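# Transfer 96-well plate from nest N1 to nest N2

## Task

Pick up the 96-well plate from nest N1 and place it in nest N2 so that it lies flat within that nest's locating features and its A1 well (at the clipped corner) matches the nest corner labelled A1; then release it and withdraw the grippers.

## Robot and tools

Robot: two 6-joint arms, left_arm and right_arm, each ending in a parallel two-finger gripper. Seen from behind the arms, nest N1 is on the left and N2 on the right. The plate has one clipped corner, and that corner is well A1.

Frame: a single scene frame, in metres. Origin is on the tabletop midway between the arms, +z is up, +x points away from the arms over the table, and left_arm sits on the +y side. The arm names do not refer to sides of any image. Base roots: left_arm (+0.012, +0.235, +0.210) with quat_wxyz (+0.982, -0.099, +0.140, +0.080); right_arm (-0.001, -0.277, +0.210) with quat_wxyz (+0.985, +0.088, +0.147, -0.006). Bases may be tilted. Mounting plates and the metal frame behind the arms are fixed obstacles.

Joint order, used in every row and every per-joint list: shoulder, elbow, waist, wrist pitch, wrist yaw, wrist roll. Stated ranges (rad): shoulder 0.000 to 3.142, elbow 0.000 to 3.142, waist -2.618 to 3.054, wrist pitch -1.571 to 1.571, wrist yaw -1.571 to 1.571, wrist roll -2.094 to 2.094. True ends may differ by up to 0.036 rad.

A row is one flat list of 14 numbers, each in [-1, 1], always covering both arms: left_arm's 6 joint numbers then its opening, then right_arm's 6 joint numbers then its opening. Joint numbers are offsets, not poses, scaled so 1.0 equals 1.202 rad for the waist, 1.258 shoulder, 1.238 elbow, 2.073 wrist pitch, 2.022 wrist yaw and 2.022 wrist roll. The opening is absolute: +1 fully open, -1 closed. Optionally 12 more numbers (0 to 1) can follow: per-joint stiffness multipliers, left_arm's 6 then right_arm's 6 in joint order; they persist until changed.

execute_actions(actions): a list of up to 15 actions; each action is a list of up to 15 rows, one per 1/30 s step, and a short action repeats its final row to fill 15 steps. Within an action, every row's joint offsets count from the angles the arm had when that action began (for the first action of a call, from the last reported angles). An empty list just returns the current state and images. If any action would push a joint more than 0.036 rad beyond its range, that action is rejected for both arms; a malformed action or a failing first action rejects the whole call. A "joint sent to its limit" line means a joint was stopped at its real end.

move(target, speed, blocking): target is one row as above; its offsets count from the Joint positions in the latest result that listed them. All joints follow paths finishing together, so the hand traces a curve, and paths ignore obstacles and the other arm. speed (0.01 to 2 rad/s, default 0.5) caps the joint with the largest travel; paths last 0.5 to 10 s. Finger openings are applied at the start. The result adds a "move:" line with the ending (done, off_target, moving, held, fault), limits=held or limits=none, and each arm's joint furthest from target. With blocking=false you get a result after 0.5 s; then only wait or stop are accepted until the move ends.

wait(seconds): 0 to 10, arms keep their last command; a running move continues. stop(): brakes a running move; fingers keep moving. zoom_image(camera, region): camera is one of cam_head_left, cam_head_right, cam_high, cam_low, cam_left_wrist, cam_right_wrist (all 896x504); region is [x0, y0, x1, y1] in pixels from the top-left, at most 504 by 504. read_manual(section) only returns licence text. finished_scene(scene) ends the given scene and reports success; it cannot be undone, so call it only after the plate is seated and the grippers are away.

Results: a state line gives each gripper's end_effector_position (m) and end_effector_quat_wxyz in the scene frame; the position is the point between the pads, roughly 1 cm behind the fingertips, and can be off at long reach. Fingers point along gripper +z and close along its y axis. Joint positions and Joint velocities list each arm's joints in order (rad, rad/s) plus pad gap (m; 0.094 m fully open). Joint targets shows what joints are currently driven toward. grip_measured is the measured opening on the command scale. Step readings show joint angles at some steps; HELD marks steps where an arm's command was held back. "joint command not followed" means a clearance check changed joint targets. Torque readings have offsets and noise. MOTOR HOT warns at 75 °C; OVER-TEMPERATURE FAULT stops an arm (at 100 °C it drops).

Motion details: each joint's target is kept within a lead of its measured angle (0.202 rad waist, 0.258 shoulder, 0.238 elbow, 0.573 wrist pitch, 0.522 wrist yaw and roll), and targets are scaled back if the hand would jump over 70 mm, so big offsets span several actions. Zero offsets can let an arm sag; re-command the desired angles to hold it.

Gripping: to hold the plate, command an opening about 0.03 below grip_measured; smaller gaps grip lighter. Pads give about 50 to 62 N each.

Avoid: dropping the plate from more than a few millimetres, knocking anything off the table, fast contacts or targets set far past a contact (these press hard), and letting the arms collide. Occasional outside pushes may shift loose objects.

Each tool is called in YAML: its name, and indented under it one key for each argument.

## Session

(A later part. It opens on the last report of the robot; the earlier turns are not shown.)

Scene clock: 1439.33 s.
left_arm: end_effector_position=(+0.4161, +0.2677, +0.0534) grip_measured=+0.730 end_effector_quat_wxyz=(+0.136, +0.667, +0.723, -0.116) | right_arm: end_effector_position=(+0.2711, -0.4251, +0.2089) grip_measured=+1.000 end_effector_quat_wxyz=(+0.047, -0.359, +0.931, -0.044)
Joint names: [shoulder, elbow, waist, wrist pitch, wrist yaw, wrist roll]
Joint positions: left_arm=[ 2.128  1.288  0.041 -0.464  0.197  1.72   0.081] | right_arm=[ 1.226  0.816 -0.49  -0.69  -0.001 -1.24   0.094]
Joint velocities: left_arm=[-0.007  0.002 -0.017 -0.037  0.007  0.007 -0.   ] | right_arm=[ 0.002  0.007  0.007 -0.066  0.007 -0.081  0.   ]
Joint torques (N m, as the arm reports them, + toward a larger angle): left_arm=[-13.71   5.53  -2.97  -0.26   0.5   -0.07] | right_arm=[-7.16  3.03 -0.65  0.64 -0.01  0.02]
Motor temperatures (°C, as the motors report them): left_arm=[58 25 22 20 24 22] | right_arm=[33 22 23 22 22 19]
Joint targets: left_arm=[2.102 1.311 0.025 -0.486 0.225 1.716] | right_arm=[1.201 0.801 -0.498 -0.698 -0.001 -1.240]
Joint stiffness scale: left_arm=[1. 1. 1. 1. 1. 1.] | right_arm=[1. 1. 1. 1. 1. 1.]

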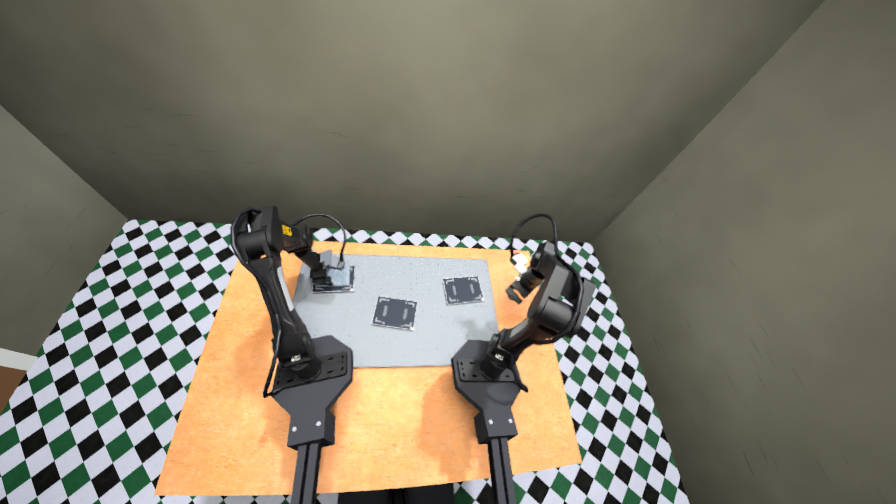

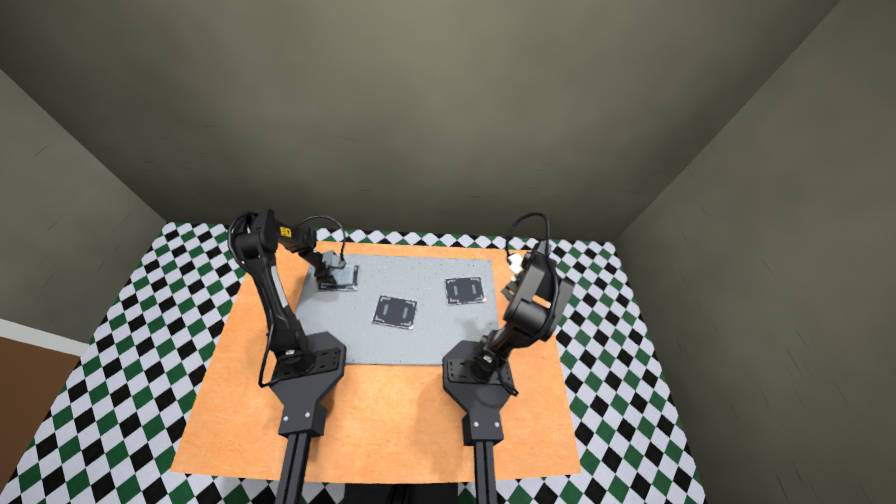

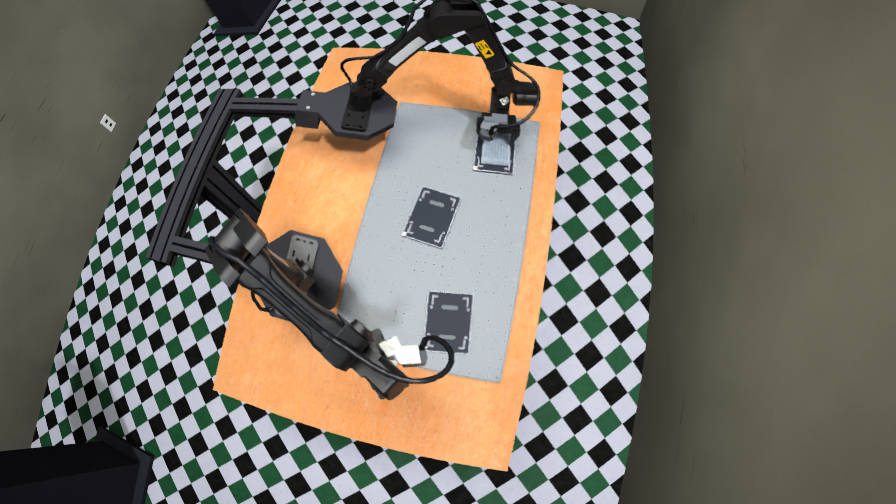

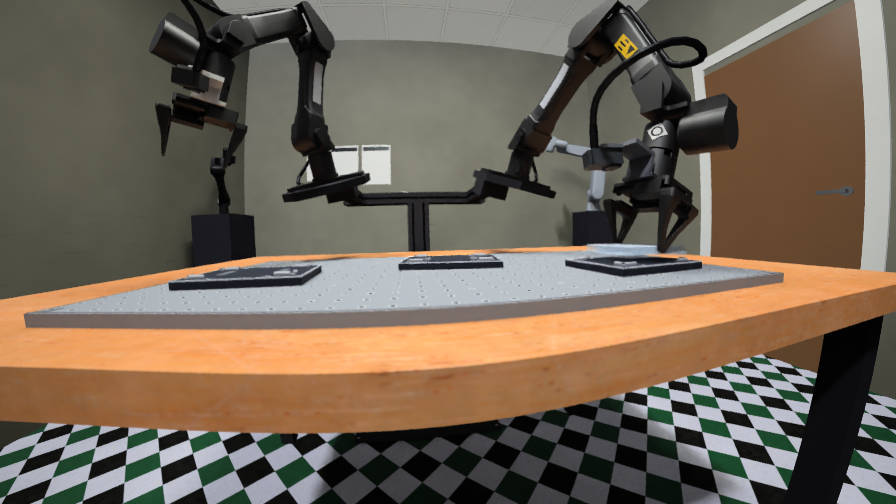

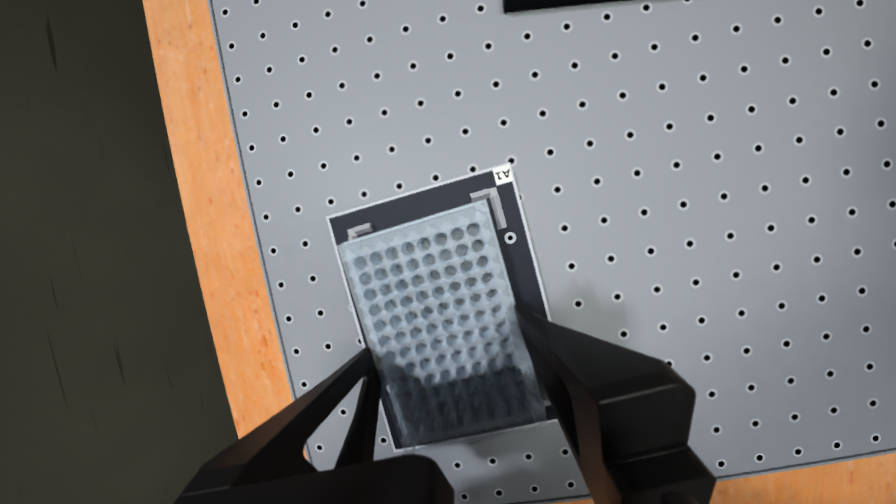

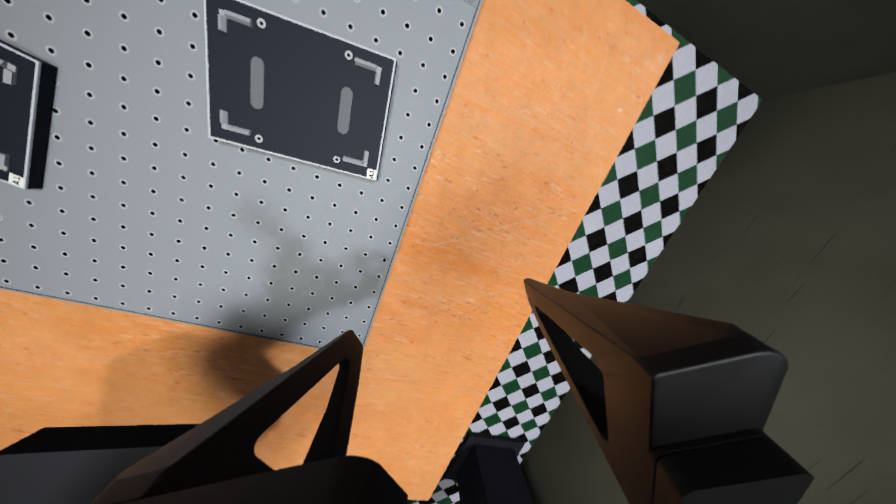

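execute_actions:
  actions:
    - [[-0.018,0.0186,-0.0136,-0.009,0.0138,-0.002,0.685,-0.02,-0.012,-0.007,-0.004,0,0,1],[-0.015,0.0186,-0.0139,-0.0075,0.0138,-0.002,0.685,-0.02,-0.012,-0.007,-0.004,0,0,1],[-0.012,0.0186,-0.0142,-0.006,0.0138,-0.002,0.685,-0.02,-0.012,-0.007,-0.004,0,0,1],[-0.009,0.0186,-0.0145,-0.005,0.0138,-0.002,0.685,-0.02,-0.012,-0.007,-0.004,0,0,1],[-0.006,0.0186,-0.0146,-0.004,0.0138,-0.002,0.685,-0.02,-0.012,-0.007,-0.004,0,0,1],[-0.004,0.0186,-0.0146,-0.003,0.0138,-0.002,0.685,-0.02,-0.012,-0.007,-0.004,0,0,1],[-0.002,0.0186,-0.0146,-0.002,0.0138,-0.002,0.685,-0.02,-0.012,-0.007,-0.004,0,0,1],[0.0,0.0186,-0.0146,-0.001,0.0138,-0.002,0.685,-0.02,-0.012,-0.007,-0.004,0,0,1],[0.002,0.0186,-0.0146,0.0,0.0138,-0.002,0.685,-0.02,-0.012,-0.007,-0.004,0,0,1],[0.004,0.0186,-0.0146,0.001,0.0138,-0.002,0.685,-0.02,-0.012,-0.007,-0.004,0,0,1]]

Scene clock: 1464.80 s.
left_arm: end_effector_position=(+0.4161, +0.2677, +0.0534) grip_measured=+0.730 end_effector_quat_wxyz=(+0.136, +0.667, +0.723, -0.116) | right_arm: end_effector_position=(+0.2711, -0.4251, +0.2089) grip_measured=+1.000 end_effector_quat_wxyz=(+0.047, -0.359, +0.931, -0.044)
Joint names: [shoulder, elbow, waist, wrist pitch, wrist yaw, wrist roll]
Joint positions: left_arm=[ 2.128  1.288  0.041 -0.464  0.197  1.72   0.081] | right_arm=[ 1.226  0.816 -0.49  -0.69  -0.001 -1.24   0.094]
Joint velocities: left_arm=[-0.012 -0.012 -0.007 -0.022 -0.11  -0.007 -0.   ] | right_arm=[ 0.002 -0.012 -0.027  0.007 -0.007  0.051  0.   ]
Joint torques (N m, as the arm reports them, + toward a larger angle): left_arm=[-11.12   5.5   -3.1   -0.04   0.5   -0.07] | right_arm=[-7.19  3.01 -0.64  0.65 -0.01  0.01]
Motor temperatures (°C, as the motors report them): left_arm=[58 26 22 20 24 22] | right_arm=[33 22 23 22 22 19]
Joint targets: left_arm=[2.133 1.311 0.023 -0.462 0.225 1.716] | right_arm=[1.201 0.801 -0.498 -0.698 -0.001 -1.240]
Joint stiffness scale: left_arm=[1. 1. 1. 1. 1. 1.] | right_arm=[1. 1. 1. 1. 1. 1.]
Step readings (joint positions):
0: left_arm=[2.128 1.288 0.041 -0.464 0.197 1.720] | right_arm=[1.226 0.816 -0.490 -0.690 -0.001 -1.240]
1: left_arm=[2.128 1.288 0.041 -0.464 0.197 1.720] | right_arm=[1.226 0.816 -0.490 -0.690 -0.001 -1.240]
2: left_arm=[2.128 1.288 0.041 -0.464 0.197 1.720] | right_arm=[1.226 0.816 -0.490 -0.690 -0.001 -1.240]
4: left_arm=[2.128 1.288 0.041 -0.464 0.197 1.720] | right_arm=[1.226 0.816 -0.490 -0.690 -0.001 -1.240]
8: left_arm=[2.128 1.288 0.041 -0.464 0.197 1.720] | right_arm=[1.226 0.816 -0.490 -0.690 -0.001 -1.240]
15: Joint positions above

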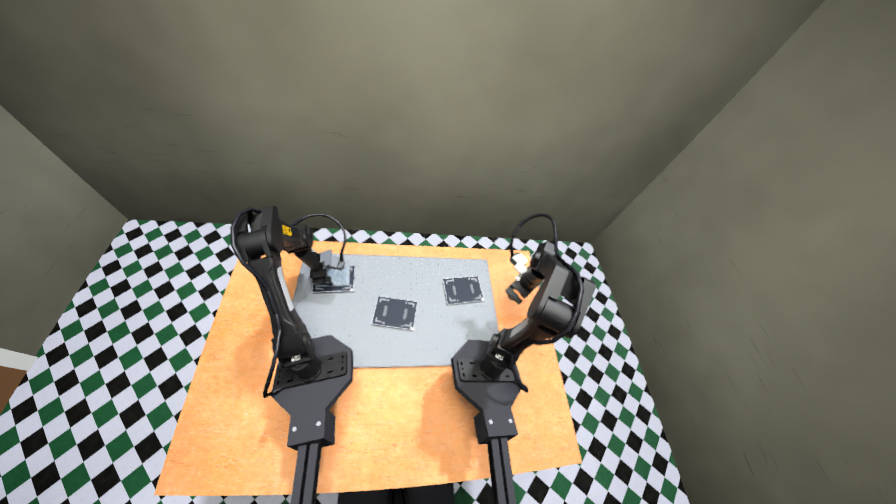

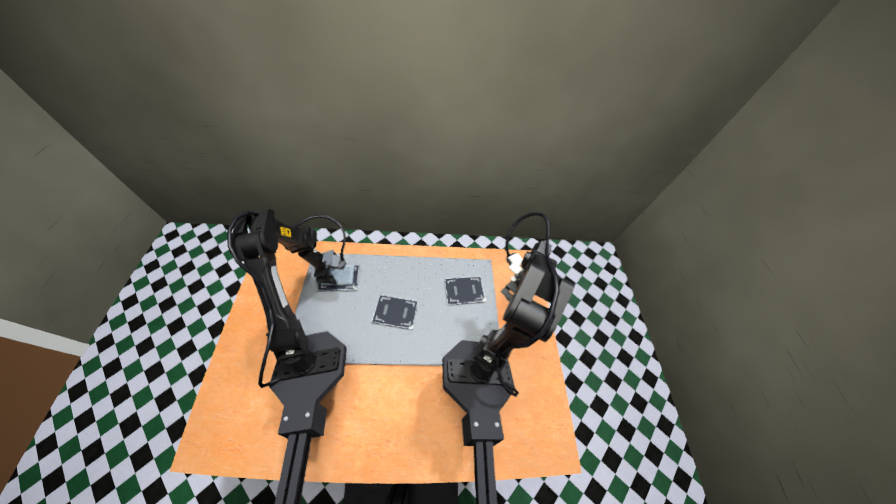

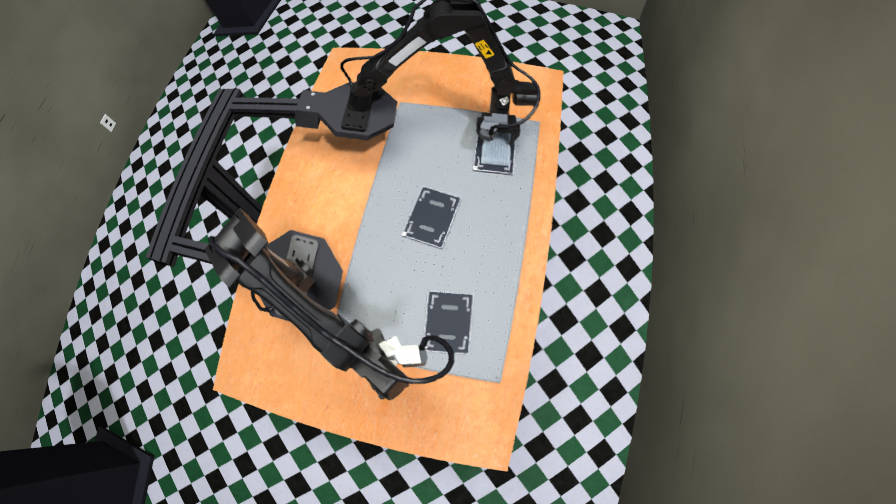

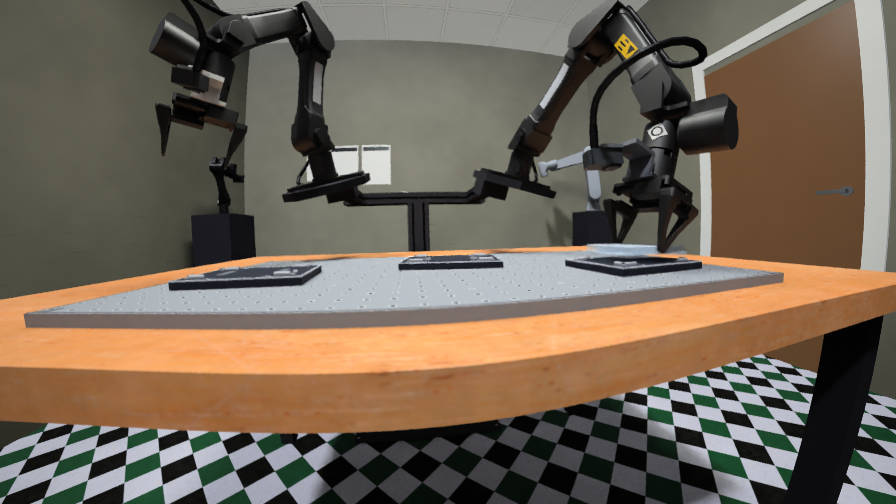

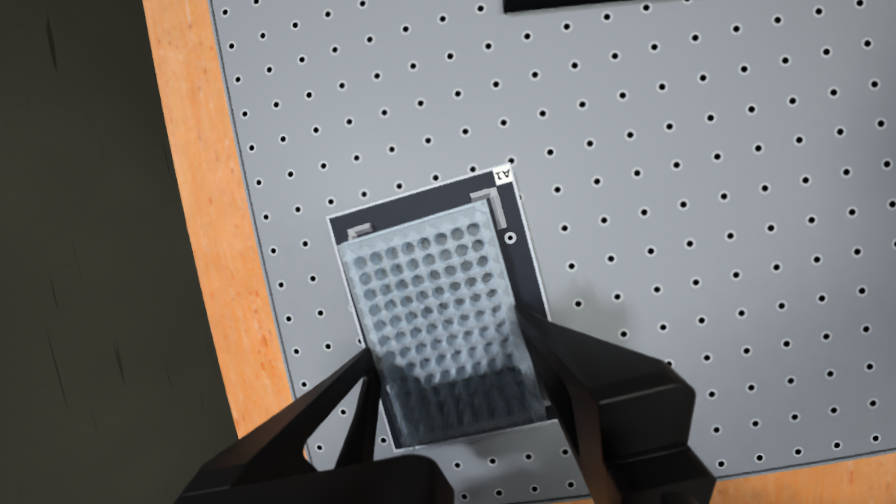

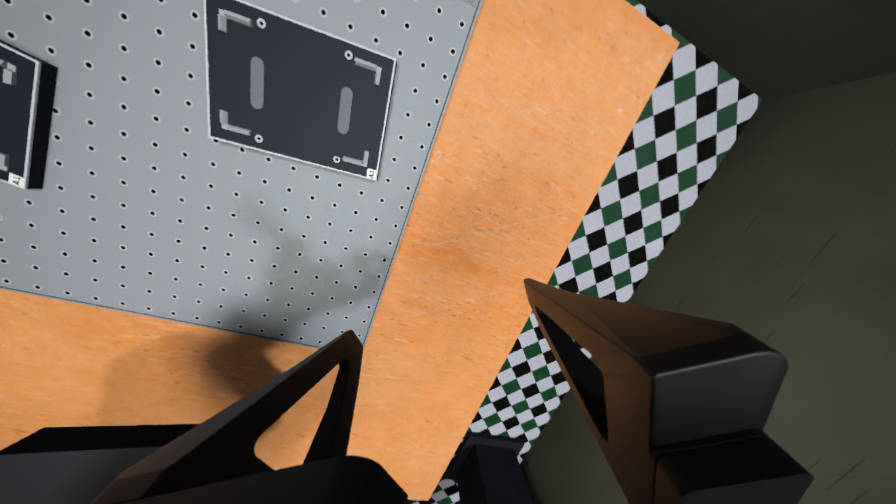

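execute_actions:
  actions:
    - [[0.006,0.0186,-0.0155,0.002,0.0138,-0.002,0.685,-0.02,-0.012,-0.007,-0.004,0,0,1],[0.008,0.0186,-0.016,0.003,0.0138,-0.002,0.685,-0.02,-0.012,-0.007,-0.004,0,0,1],[0.010,0.0186,-0.016,0.004,0.0138,-0.002,0.685,-0.02,-0.012,-0.007,-0.004,0,0,1],[0.012,0.0186,-0.016,0.005,0.0138,-0.002,0.685,-0.02,-0.012,-0.007,-0.004,0,0,1],[0.0135,0.0186,-0.016,0.006,0.0138,-0.002,0.685,-0.02,-0.012,-0.007,-0.004,0,0,1]]

Scene clock: 1474.50 s.
left_arm: end_effector_position=(+0.4157, +0.2671, +0.0501) grip_measured=+0.730 end_effector_quat_wxyz=(+0.136, +0.667, +0.723, -0.116) | right_arm: end_effector_position=(+0.2711, -0.4251, +0.2089) grip_measured=+1.000 end_effector_quat_wxyz=(+0.047, -0.359, +0.931, -0.044)
Joint names: [shoulder, elbow, waist, wrist pitch, wrist yaw, wrist roll]
Joint positions: left_arm=[ 2.138  1.288  0.041 -0.456  0.197  1.72   0.081] | right_arm=[ 1.226  0.816 -0.49  -0.69  -0.001 -1.24   0.094]
Joint velocities: left_arm=[-0.022  0.007 -0.002 -0.081 -0.051  0.037 -0.   ] | right_arm=[-0.007 -0.002  0.002 -0.022  0.051 -0.007  0.   ]
Joint torques (N m, as the arm reports them, + toward a larger angle): left_arm=[-10.85   5.46  -3.25  -0.03   0.5   -0.07] | right_arm=[-7.17  3.03 -0.61  0.64 -0.02  0.02]
Motor temperatures (°C, as the motors report them): left_arm=[56 26 22 20 24 22] | right_arm=[33 22 23 22 22 19]
Joint targets: left_arm=[2.145 1.311 0.021 -0.452 0.225 1.716] | right_arm=[1.201 0.801 -0.498 -0.698 -0.001 -1.240]
Joint stiffness scale: left_arm=[1. 1. 1. 1. 1. 1.] | right_arm=[1. 1. 1. 1. 1. 1.]
Step readings (joint positions):
0: left_arm=[2.128 1.288 0.041 -0.464 0.197 1.720] | right_arm=[1.226 0.816 -0.490 -0.690 -0.001 -1.240]
1: left_arm=[2.128 1.288 0.041 -0.464 0.197 1.720] | right_arm=[1.226 0.816 -0.490 -0.690 -0.001 -1.240]
2: left_arm=[2.128 1.288 0.041 -0.464 0.197 1.720] | right_arm=[1.226 0.816 -0.490 -0.690 -0.001 -1.240]
4: left_arm=[2.128 1.288 0.041 -0.463 0.197 1.720] | right_arm=[1.226 0.816 -0.490 -0.690 -0.001 -1.240]
8: left_arm=[2.134 1.288 0.041 -0.457 0.197 1.720] | right_arm=[1.226 0.816 -0.490 -0.690 -0.001 -1.240]
15: Joint positions above

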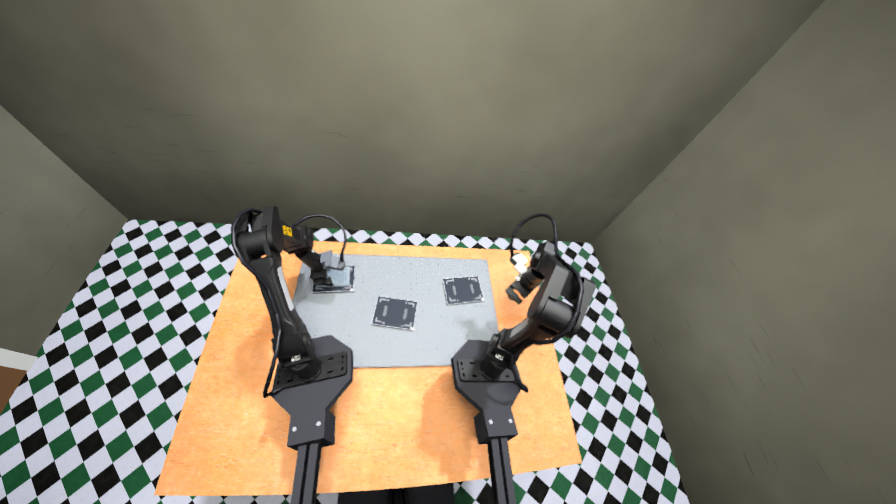

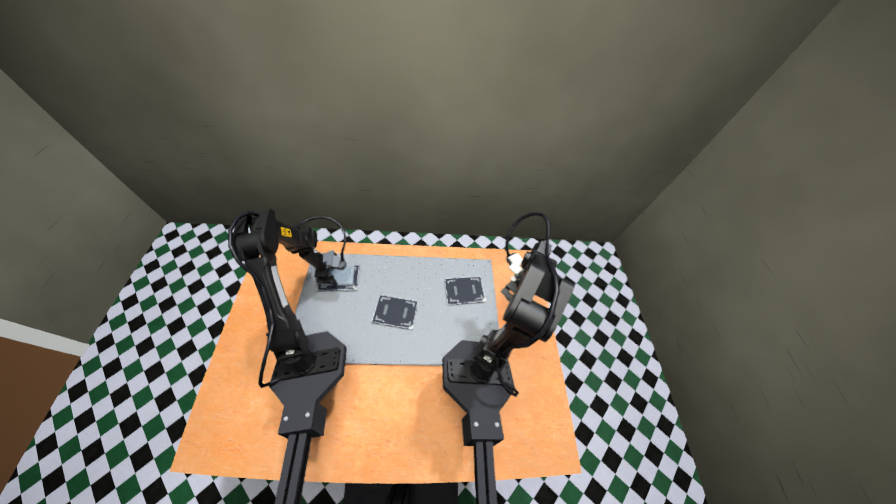

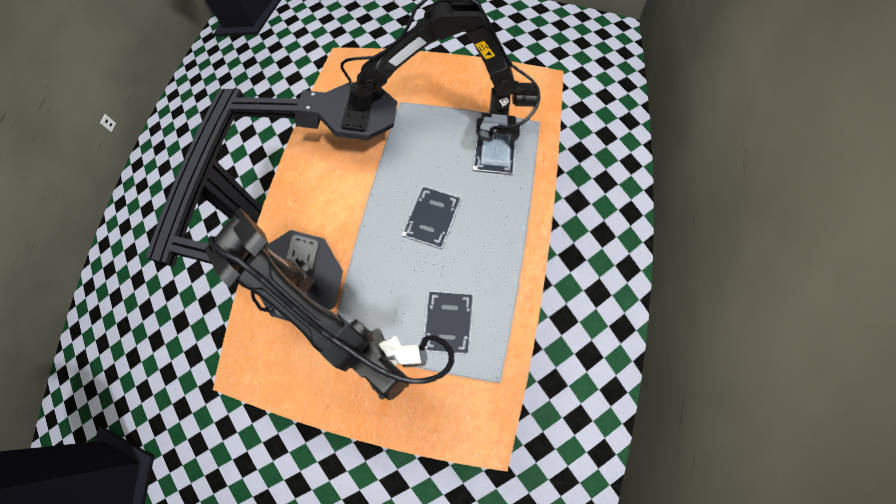

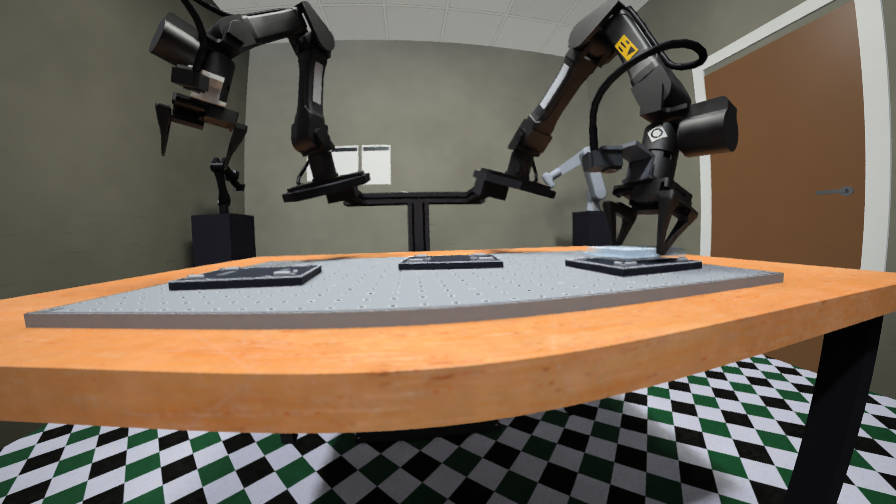

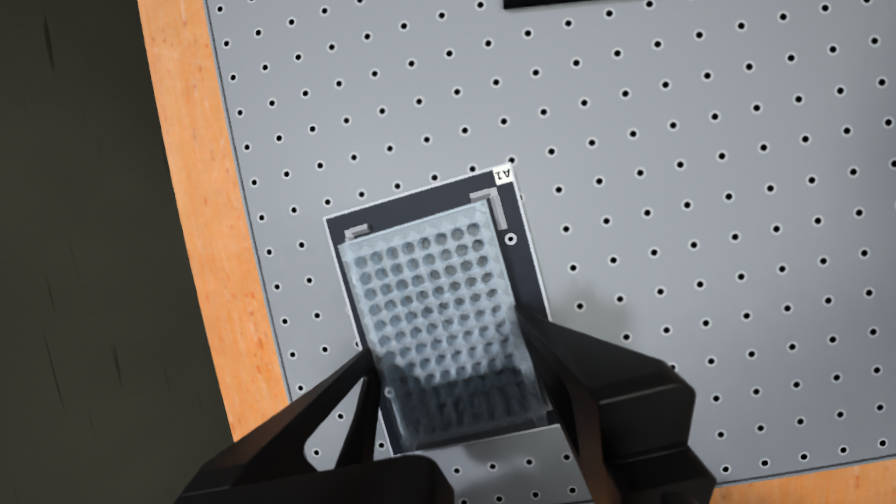

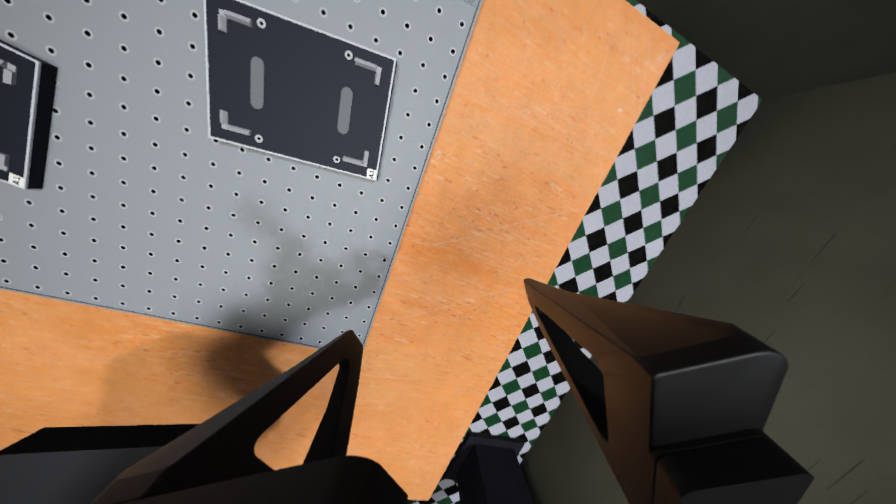

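zoom_image:
  camera: "cam_left_wrist"
  region: [300, 140, 580, 340]

zoom_image:
  camera: "cam_low"
  region: [570, 230, 710, 280]

Region (300, 140, 580, 340) of cam_left_wrist's 896x504 image, scaled by 1.800, with more detail than that image has; it fills the top 360 rows of this view, and the rest is white.

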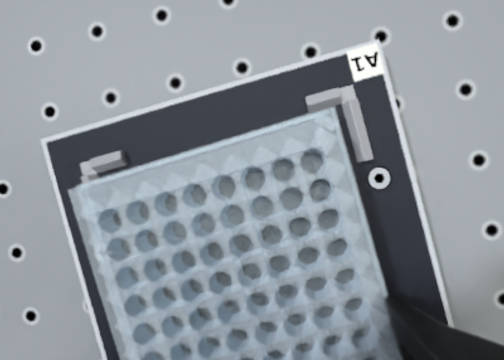

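Region (570, 230, 710, 280) of cam_low's 896x504 image, scaled by 3.600, with more detail than that image has; it fills the top 180 rows of this view, and the rest is white.

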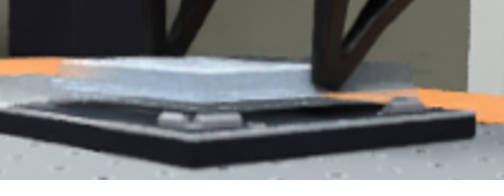

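zoom_image:
  camera: "cam_high"
  region: [455, 110, 545, 190]

zoom_image:
  camera: "cam_head_right"
  region: [300, 250, 380, 300]

Region (455, 110, 545, 190) of cam_high's 896x504 image, scaled by 5.600, with more detail than that image has.

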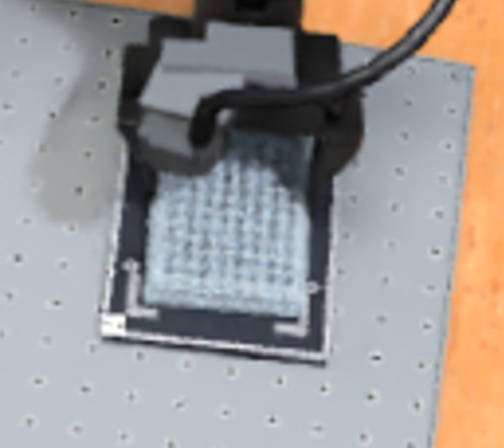

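Region (300, 250, 380, 300) of cam_head_right's 896x504 image, scaled by 6.300, with more detail than that image has; it fills the top 315 rows of this view, and the rest is white.

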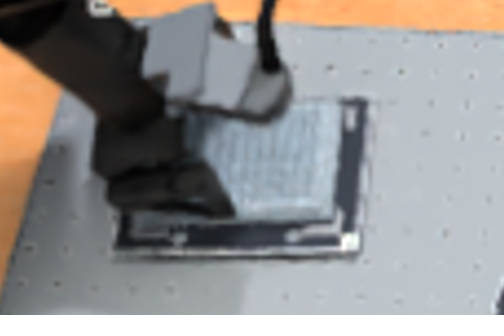

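execute_actions:
  actions:
    - [[0.0,0.012,-0.0175,0.001,0.0138,-0.002,0.685,-0.02,-0.012,-0.007,-0.004,0,0,1],[-0.004,0.006,-0.018,0.0,0.0138,-0.002,0.685,-0.02,-0.012,-0.007,-0.004,0,0,1],[-0.0064,0.0,-0.019,0.0,0.0138,-0.002,0.685,-0.02,-0.012,-0.007,-0.004,0,0,1],[-0.0064,-0.005,-0.020,0.0,0.0138,-0.002,0.685,-0.02,-0.012,-0.007,-0.004,0,0,1],[-0.0064,-0.009,-0.020,0.0,0.0138,-0.002,0.685,-0.02,-0.012,-0.007,-0.004,0,0,1],[-0.0064,-0.0125,-0.020,0.0,0.0138,-0.002,0.685,-0.02,-0.012,-0.007,-0.004,0,0,1]]

Scene clock: 1530.70 s.
left_arm: end_effector_position=(+0.4163, +0.2633, +0.0509) grip_measured=+0.730 end_effector_quat_wxyz=(+0.137, +0.670, +0.720, -0.117) | right_arm: end_effector_position=(+0.2711, -0.4251, +0.2089) grip_measured=+1.000 end_effector_quat_wxyz=(+0.047, -0.359, +0.931, -0.044)
Joint names: [shoulder, elbow, waist, wrist pitch, wrist yaw, wrist roll]
Joint positions: left_arm=[ 2.138  1.288  0.032 -0.456  0.198  1.72   0.081] | right_arm=[ 1.226  0.816 -0.49  -0.69  -0.001 -1.24   0.094]
Joint velocities: left_arm=[ 0.007 -0.002  0.007  0.051  0.007 -0.007  0.001] | right_arm=[ 0.032 -0.002  0.002 -0.051 -0.051 -0.037  0.   ]
Joint torques (N m, as the arm reports them, + toward a larger angle): left_arm=[-12.22   2.35  -2.94  -0.06   0.49  -0.08] | right_arm=[-7.2   3.02 -0.61  0.64  0.    0.02]
Motor temperatures (°C, as the motors report them): left_arm=[53 26 22 20 24 22] | right_arm=[33 22 23 22 22 19]
Joint targets: left_arm=[2.129 1.273 0.017 -0.456 0.225 1.716] | right_arm=[1.201 0.801 -0.498 -0.698 -0.001 -1.240]
Joint stiffness scale: left_arm=[1. 1. 1. 1. 1. 1.] | right_arm=[1. 1. 1. 1. 1. 1.]
Step readings (joint positions):
0: left_arm=[2.138 1.288 0.041 -0.456 0.197 1.720] | right_arm=[1.226 0.816 -0.490 -0.690 -0.001 -1.240]
1: left_arm=[2.138 1.288 0.041 -0.456 0.197 1.720] | right_arm=[1.226 0.816 -0.490 -0.690 -0.001 -1.240]
2: left_arm=[2.138 1.288 0.040 -0.456 0.197 1.720] | right_arm=[1.226 0.816 -0.490 -0.690 -0.001 -1.240]
4: left_arm=[2.138 1.288 0.038 -0.456 0.198 1.720] | right_arm=[1.226 0.816 -0.490 -0.690 -0.001 -1.240]
8: left_arm=[2.138 1.288 0.032 -0.456 0.198 1.720] | right_arm=[1.226 0.816 -0.490 -0.690 -0.001 -1.240]
15: Joint positions above

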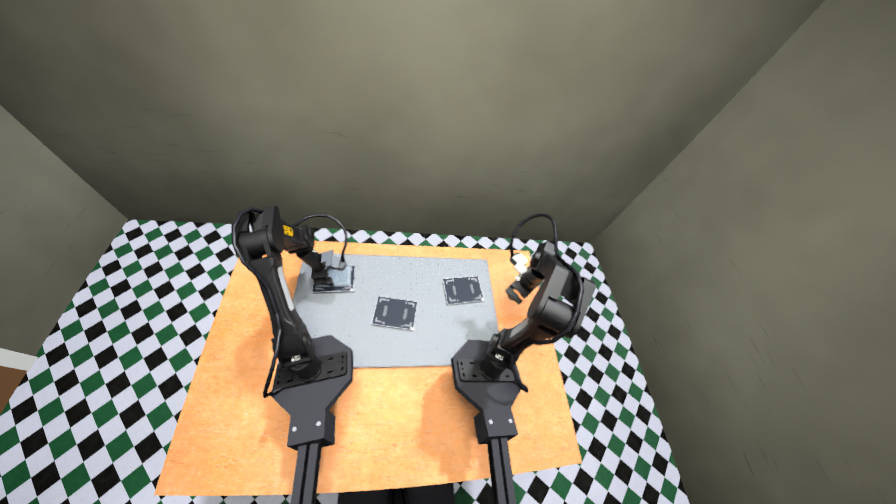

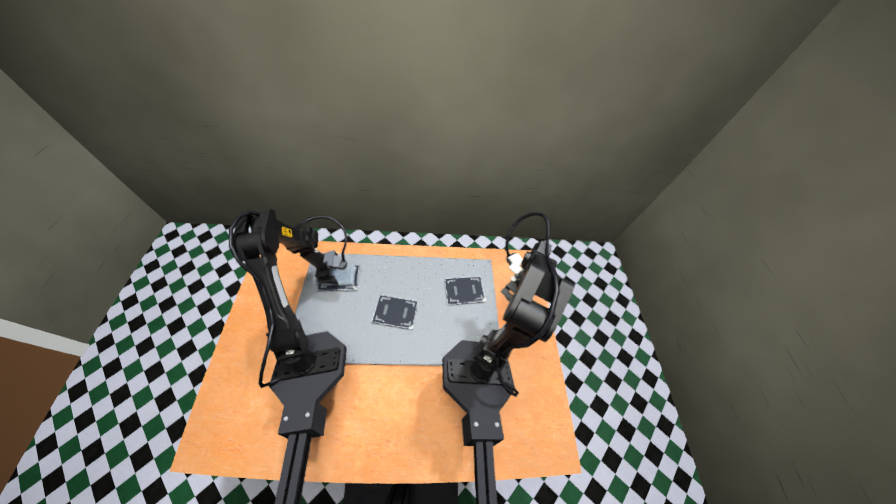

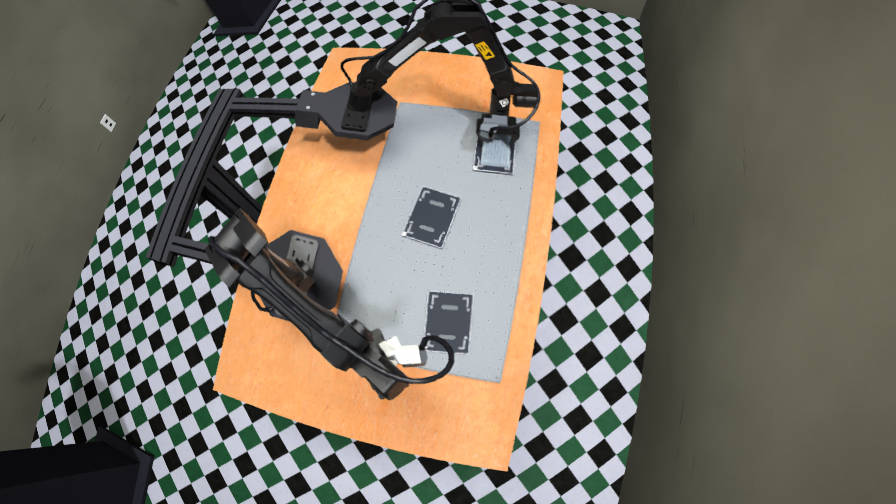

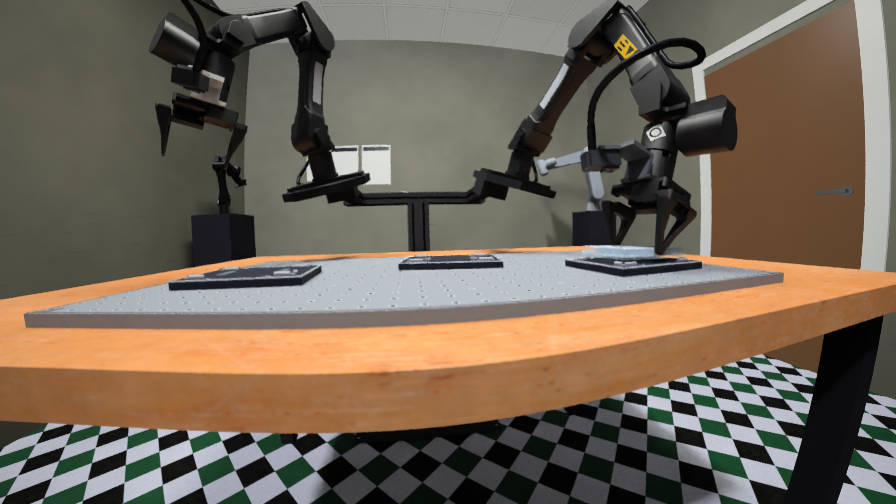

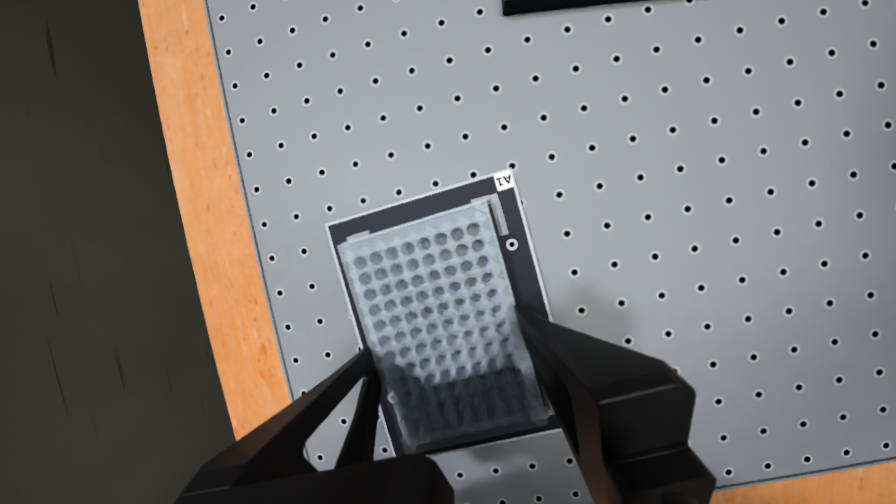

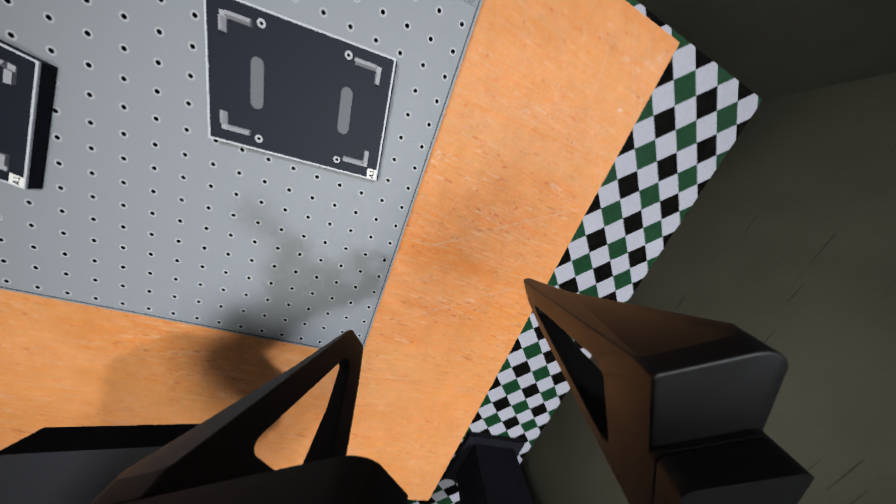

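execute_actions:
  actions:
    - [[-0.007,-0.012,0.0,0.0,0.0134,-0.002,0.685,-0.02,-0.012,-0.007,-0.004,0,0,1],[-0.007,-0.012,0.008,0.0,0.0134,-0.002,0.685,-0.02,-0.012,-0.007,-0.004,0,0,1],[-0.007,-0.012,0.013,0.0,0.0134,-0.002,0.685,-0.02,-0.012,-0.007,-0.004,0,0,1],[-0.007,-0.012,0.0166,0.0,0.0134,-0.002,0.685,-0.02,-0.012,-0.007,-0.004,0,0,1],[-0.007,-0.012,0.0166,0.0,0.0134,-0.002,0.685,-0.02,-0.012,-0.007,-0.004,0,0,1],[-0.007,-0.012,0.0166,0.0,0.0134,-0.002,0.685,-0.02,-0.012,-0.007,-0.004,0,0,1],[-0.007,-0.012,0.0128,0.0,0.0134,-0.002,0.685,-0.02,-0.012,-0.007,-0.004,0,0,1],[-0.007,-0.012,0.0128,0.0,0.0134,-0.002,0.685,-0.02,-0.012,-0.007,-0.004,0,0,1],[-0.007,-0.017,0.0128,0.0,0.0134,-0.002,0.685,-0.02,-0.012,-0.007,-0.004,0,0,1],[-0.007,-0.021,0.0128,0.0,0.0134,-0.002,0.685,-0.02,-0.012,-0.007,-0.004,0,0,1],[-0.007,-0.021,0.0128,0.0,0.0134,-0.002,0.685,-0.02,-0.012,-0.007,-0.004,0,0,1],[-0.007,-0.021,0.0128,0.0,0.0134,-0.002,0.685,-0.02,-0.012,-0.007,-0.004,0,0,1],[-0.007,-0.016,0.0128,0.0,0.0134,-0.002,0.685,-0.02,-0.012,-0.007,-0.004,0,0,1]]

Scene clock: 1570.23 s.
left_arm: end_effector_position=(+0.4159, +0.2664, +0.0504) grip_measured=+0.730 end_effector_quat_wxyz=(+0.138, +0.667, +0.723, -0.118) | right_arm: end_effector_position=(+0.2711, -0.4251, +0.2089) grip_measured=+1.000 end_effector_quat_wxyz=(+0.047, -0.359, +0.931, -0.044)
Joint names: [shoulder, elbow, waist, wrist pitch, wrist yaw, wrist roll]
Joint positions: left_arm=[ 2.138  1.288  0.041 -0.456  0.203  1.72   0.081] | right_arm=[ 1.226  0.816 -0.49  -0.69  -0.001 -1.24   0.094]
Joint velocities: left_arm=[ 0.012 -0.012 -0.012  0.037 -0.037 -0.007 -0.   ] | right_arm=[-0.017 -0.007  0.002 -0.037 -0.11  -0.051  0.   ]
Joint torques (N m, as the arm reports them, + toward a larger angle): left_arm=[-12.25   2.    -1.19  -0.08   0.43  -0.07] | right_arm=[-7.18  3.05 -0.62  0.65 -0.03  0.01]
Motor temperatures (°C, as the motors report them): left_arm=[55 25 22 20 24 22] | right_arm=[32 22 23 22 22 19]
Joint targets: left_arm=[2.129 1.268 0.047 -0.456 0.225 1.716] | right_arm=[1.201 0.801 -0.498 -0.698 -0.001 -1.240]
Joint stiffness scale: left_arm=[1. 1. 1. 1. 1. 1.] | right_arm=[1. 1. 1. 1. 1. 1.]
Step readings (joint positions):
0: left_arm=[2.138 1.288 0.032 -0.456 0.198 1.720] | right_arm=[1.226 0.816 -0.490 -0.690 -0.001 -1.240]
1: left_arm=[2.138 1.288 0.032 -0.456 0.198 1.720] | right_arm=[1.226 0.816 -0.490 -0.690 -0.001 -1.240]
2: left_arm=[2.138 1.288 0.032 -0.456 0.198 1.720] | right_arm=[1.226 0.816 -0.490 -0.690 -0.001 -1.240]
4: left_arm=[2.138 1.288 0.034 -0.456 0.199 1.720] | right_arm=[1.226 0.816 -0.490 -0.690 -0.001 -1.240]
8: left_arm=[2.138 1.288 0.041 -0.456 0.203 1.720] | right_arm=[1.226 0.816 -0.490 -0.690 -0.001 -1.240]
15: Joint positions above

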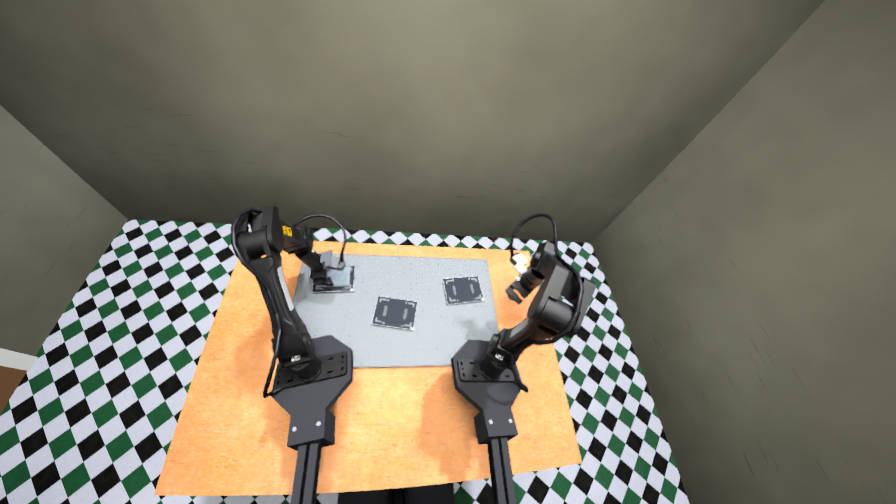

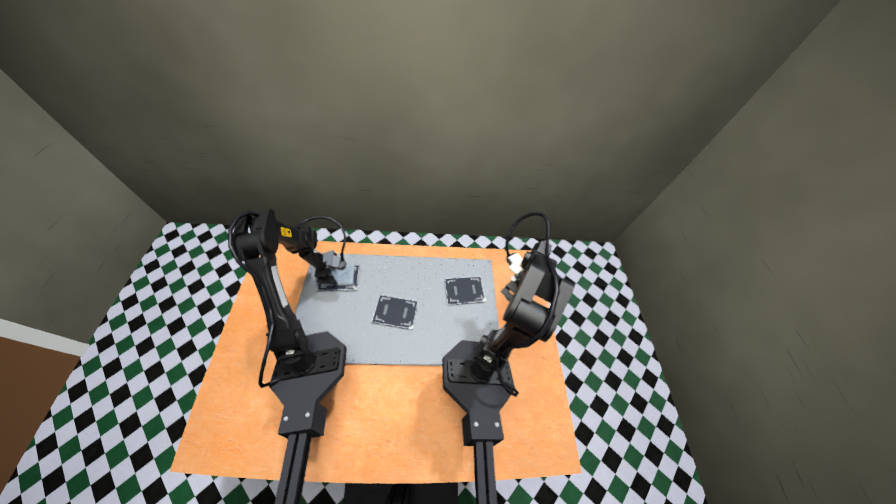

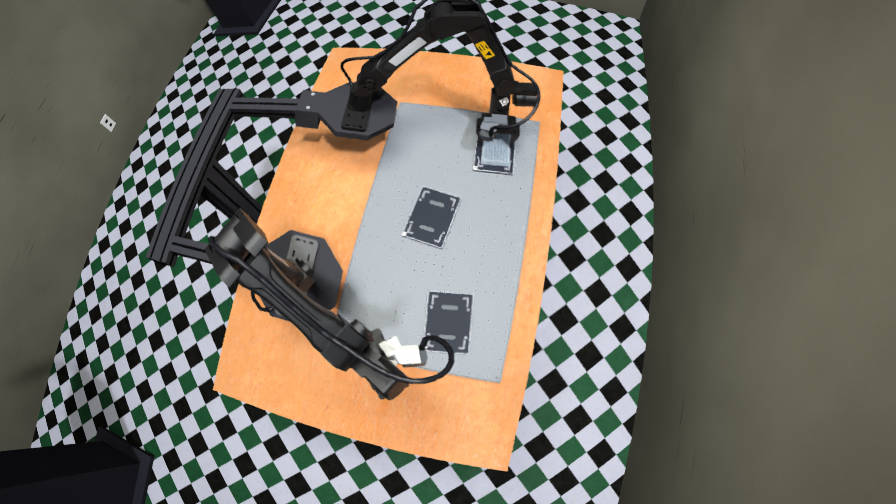

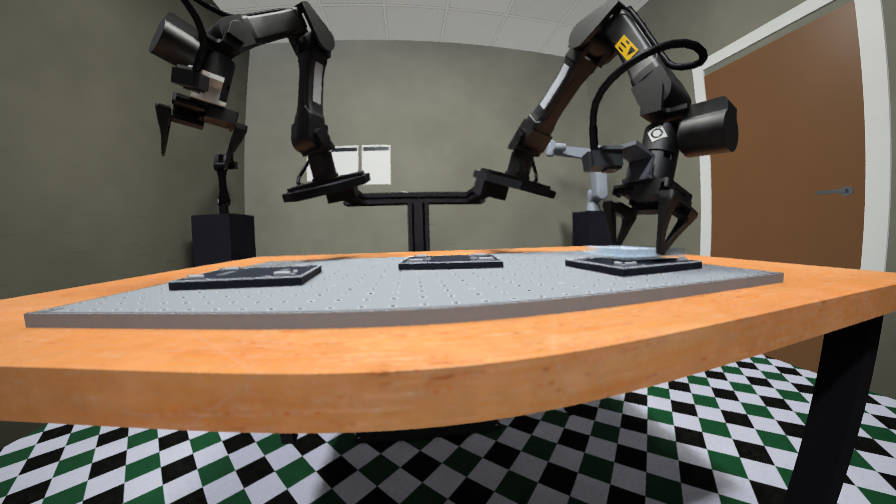

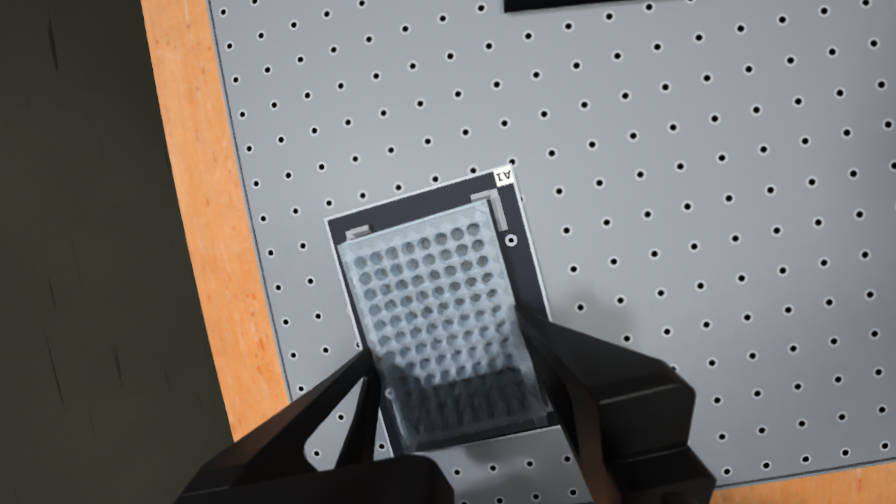

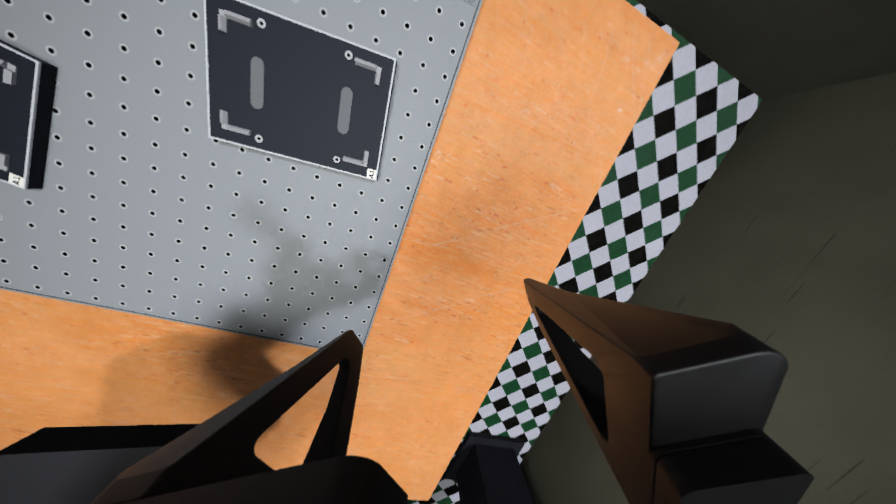

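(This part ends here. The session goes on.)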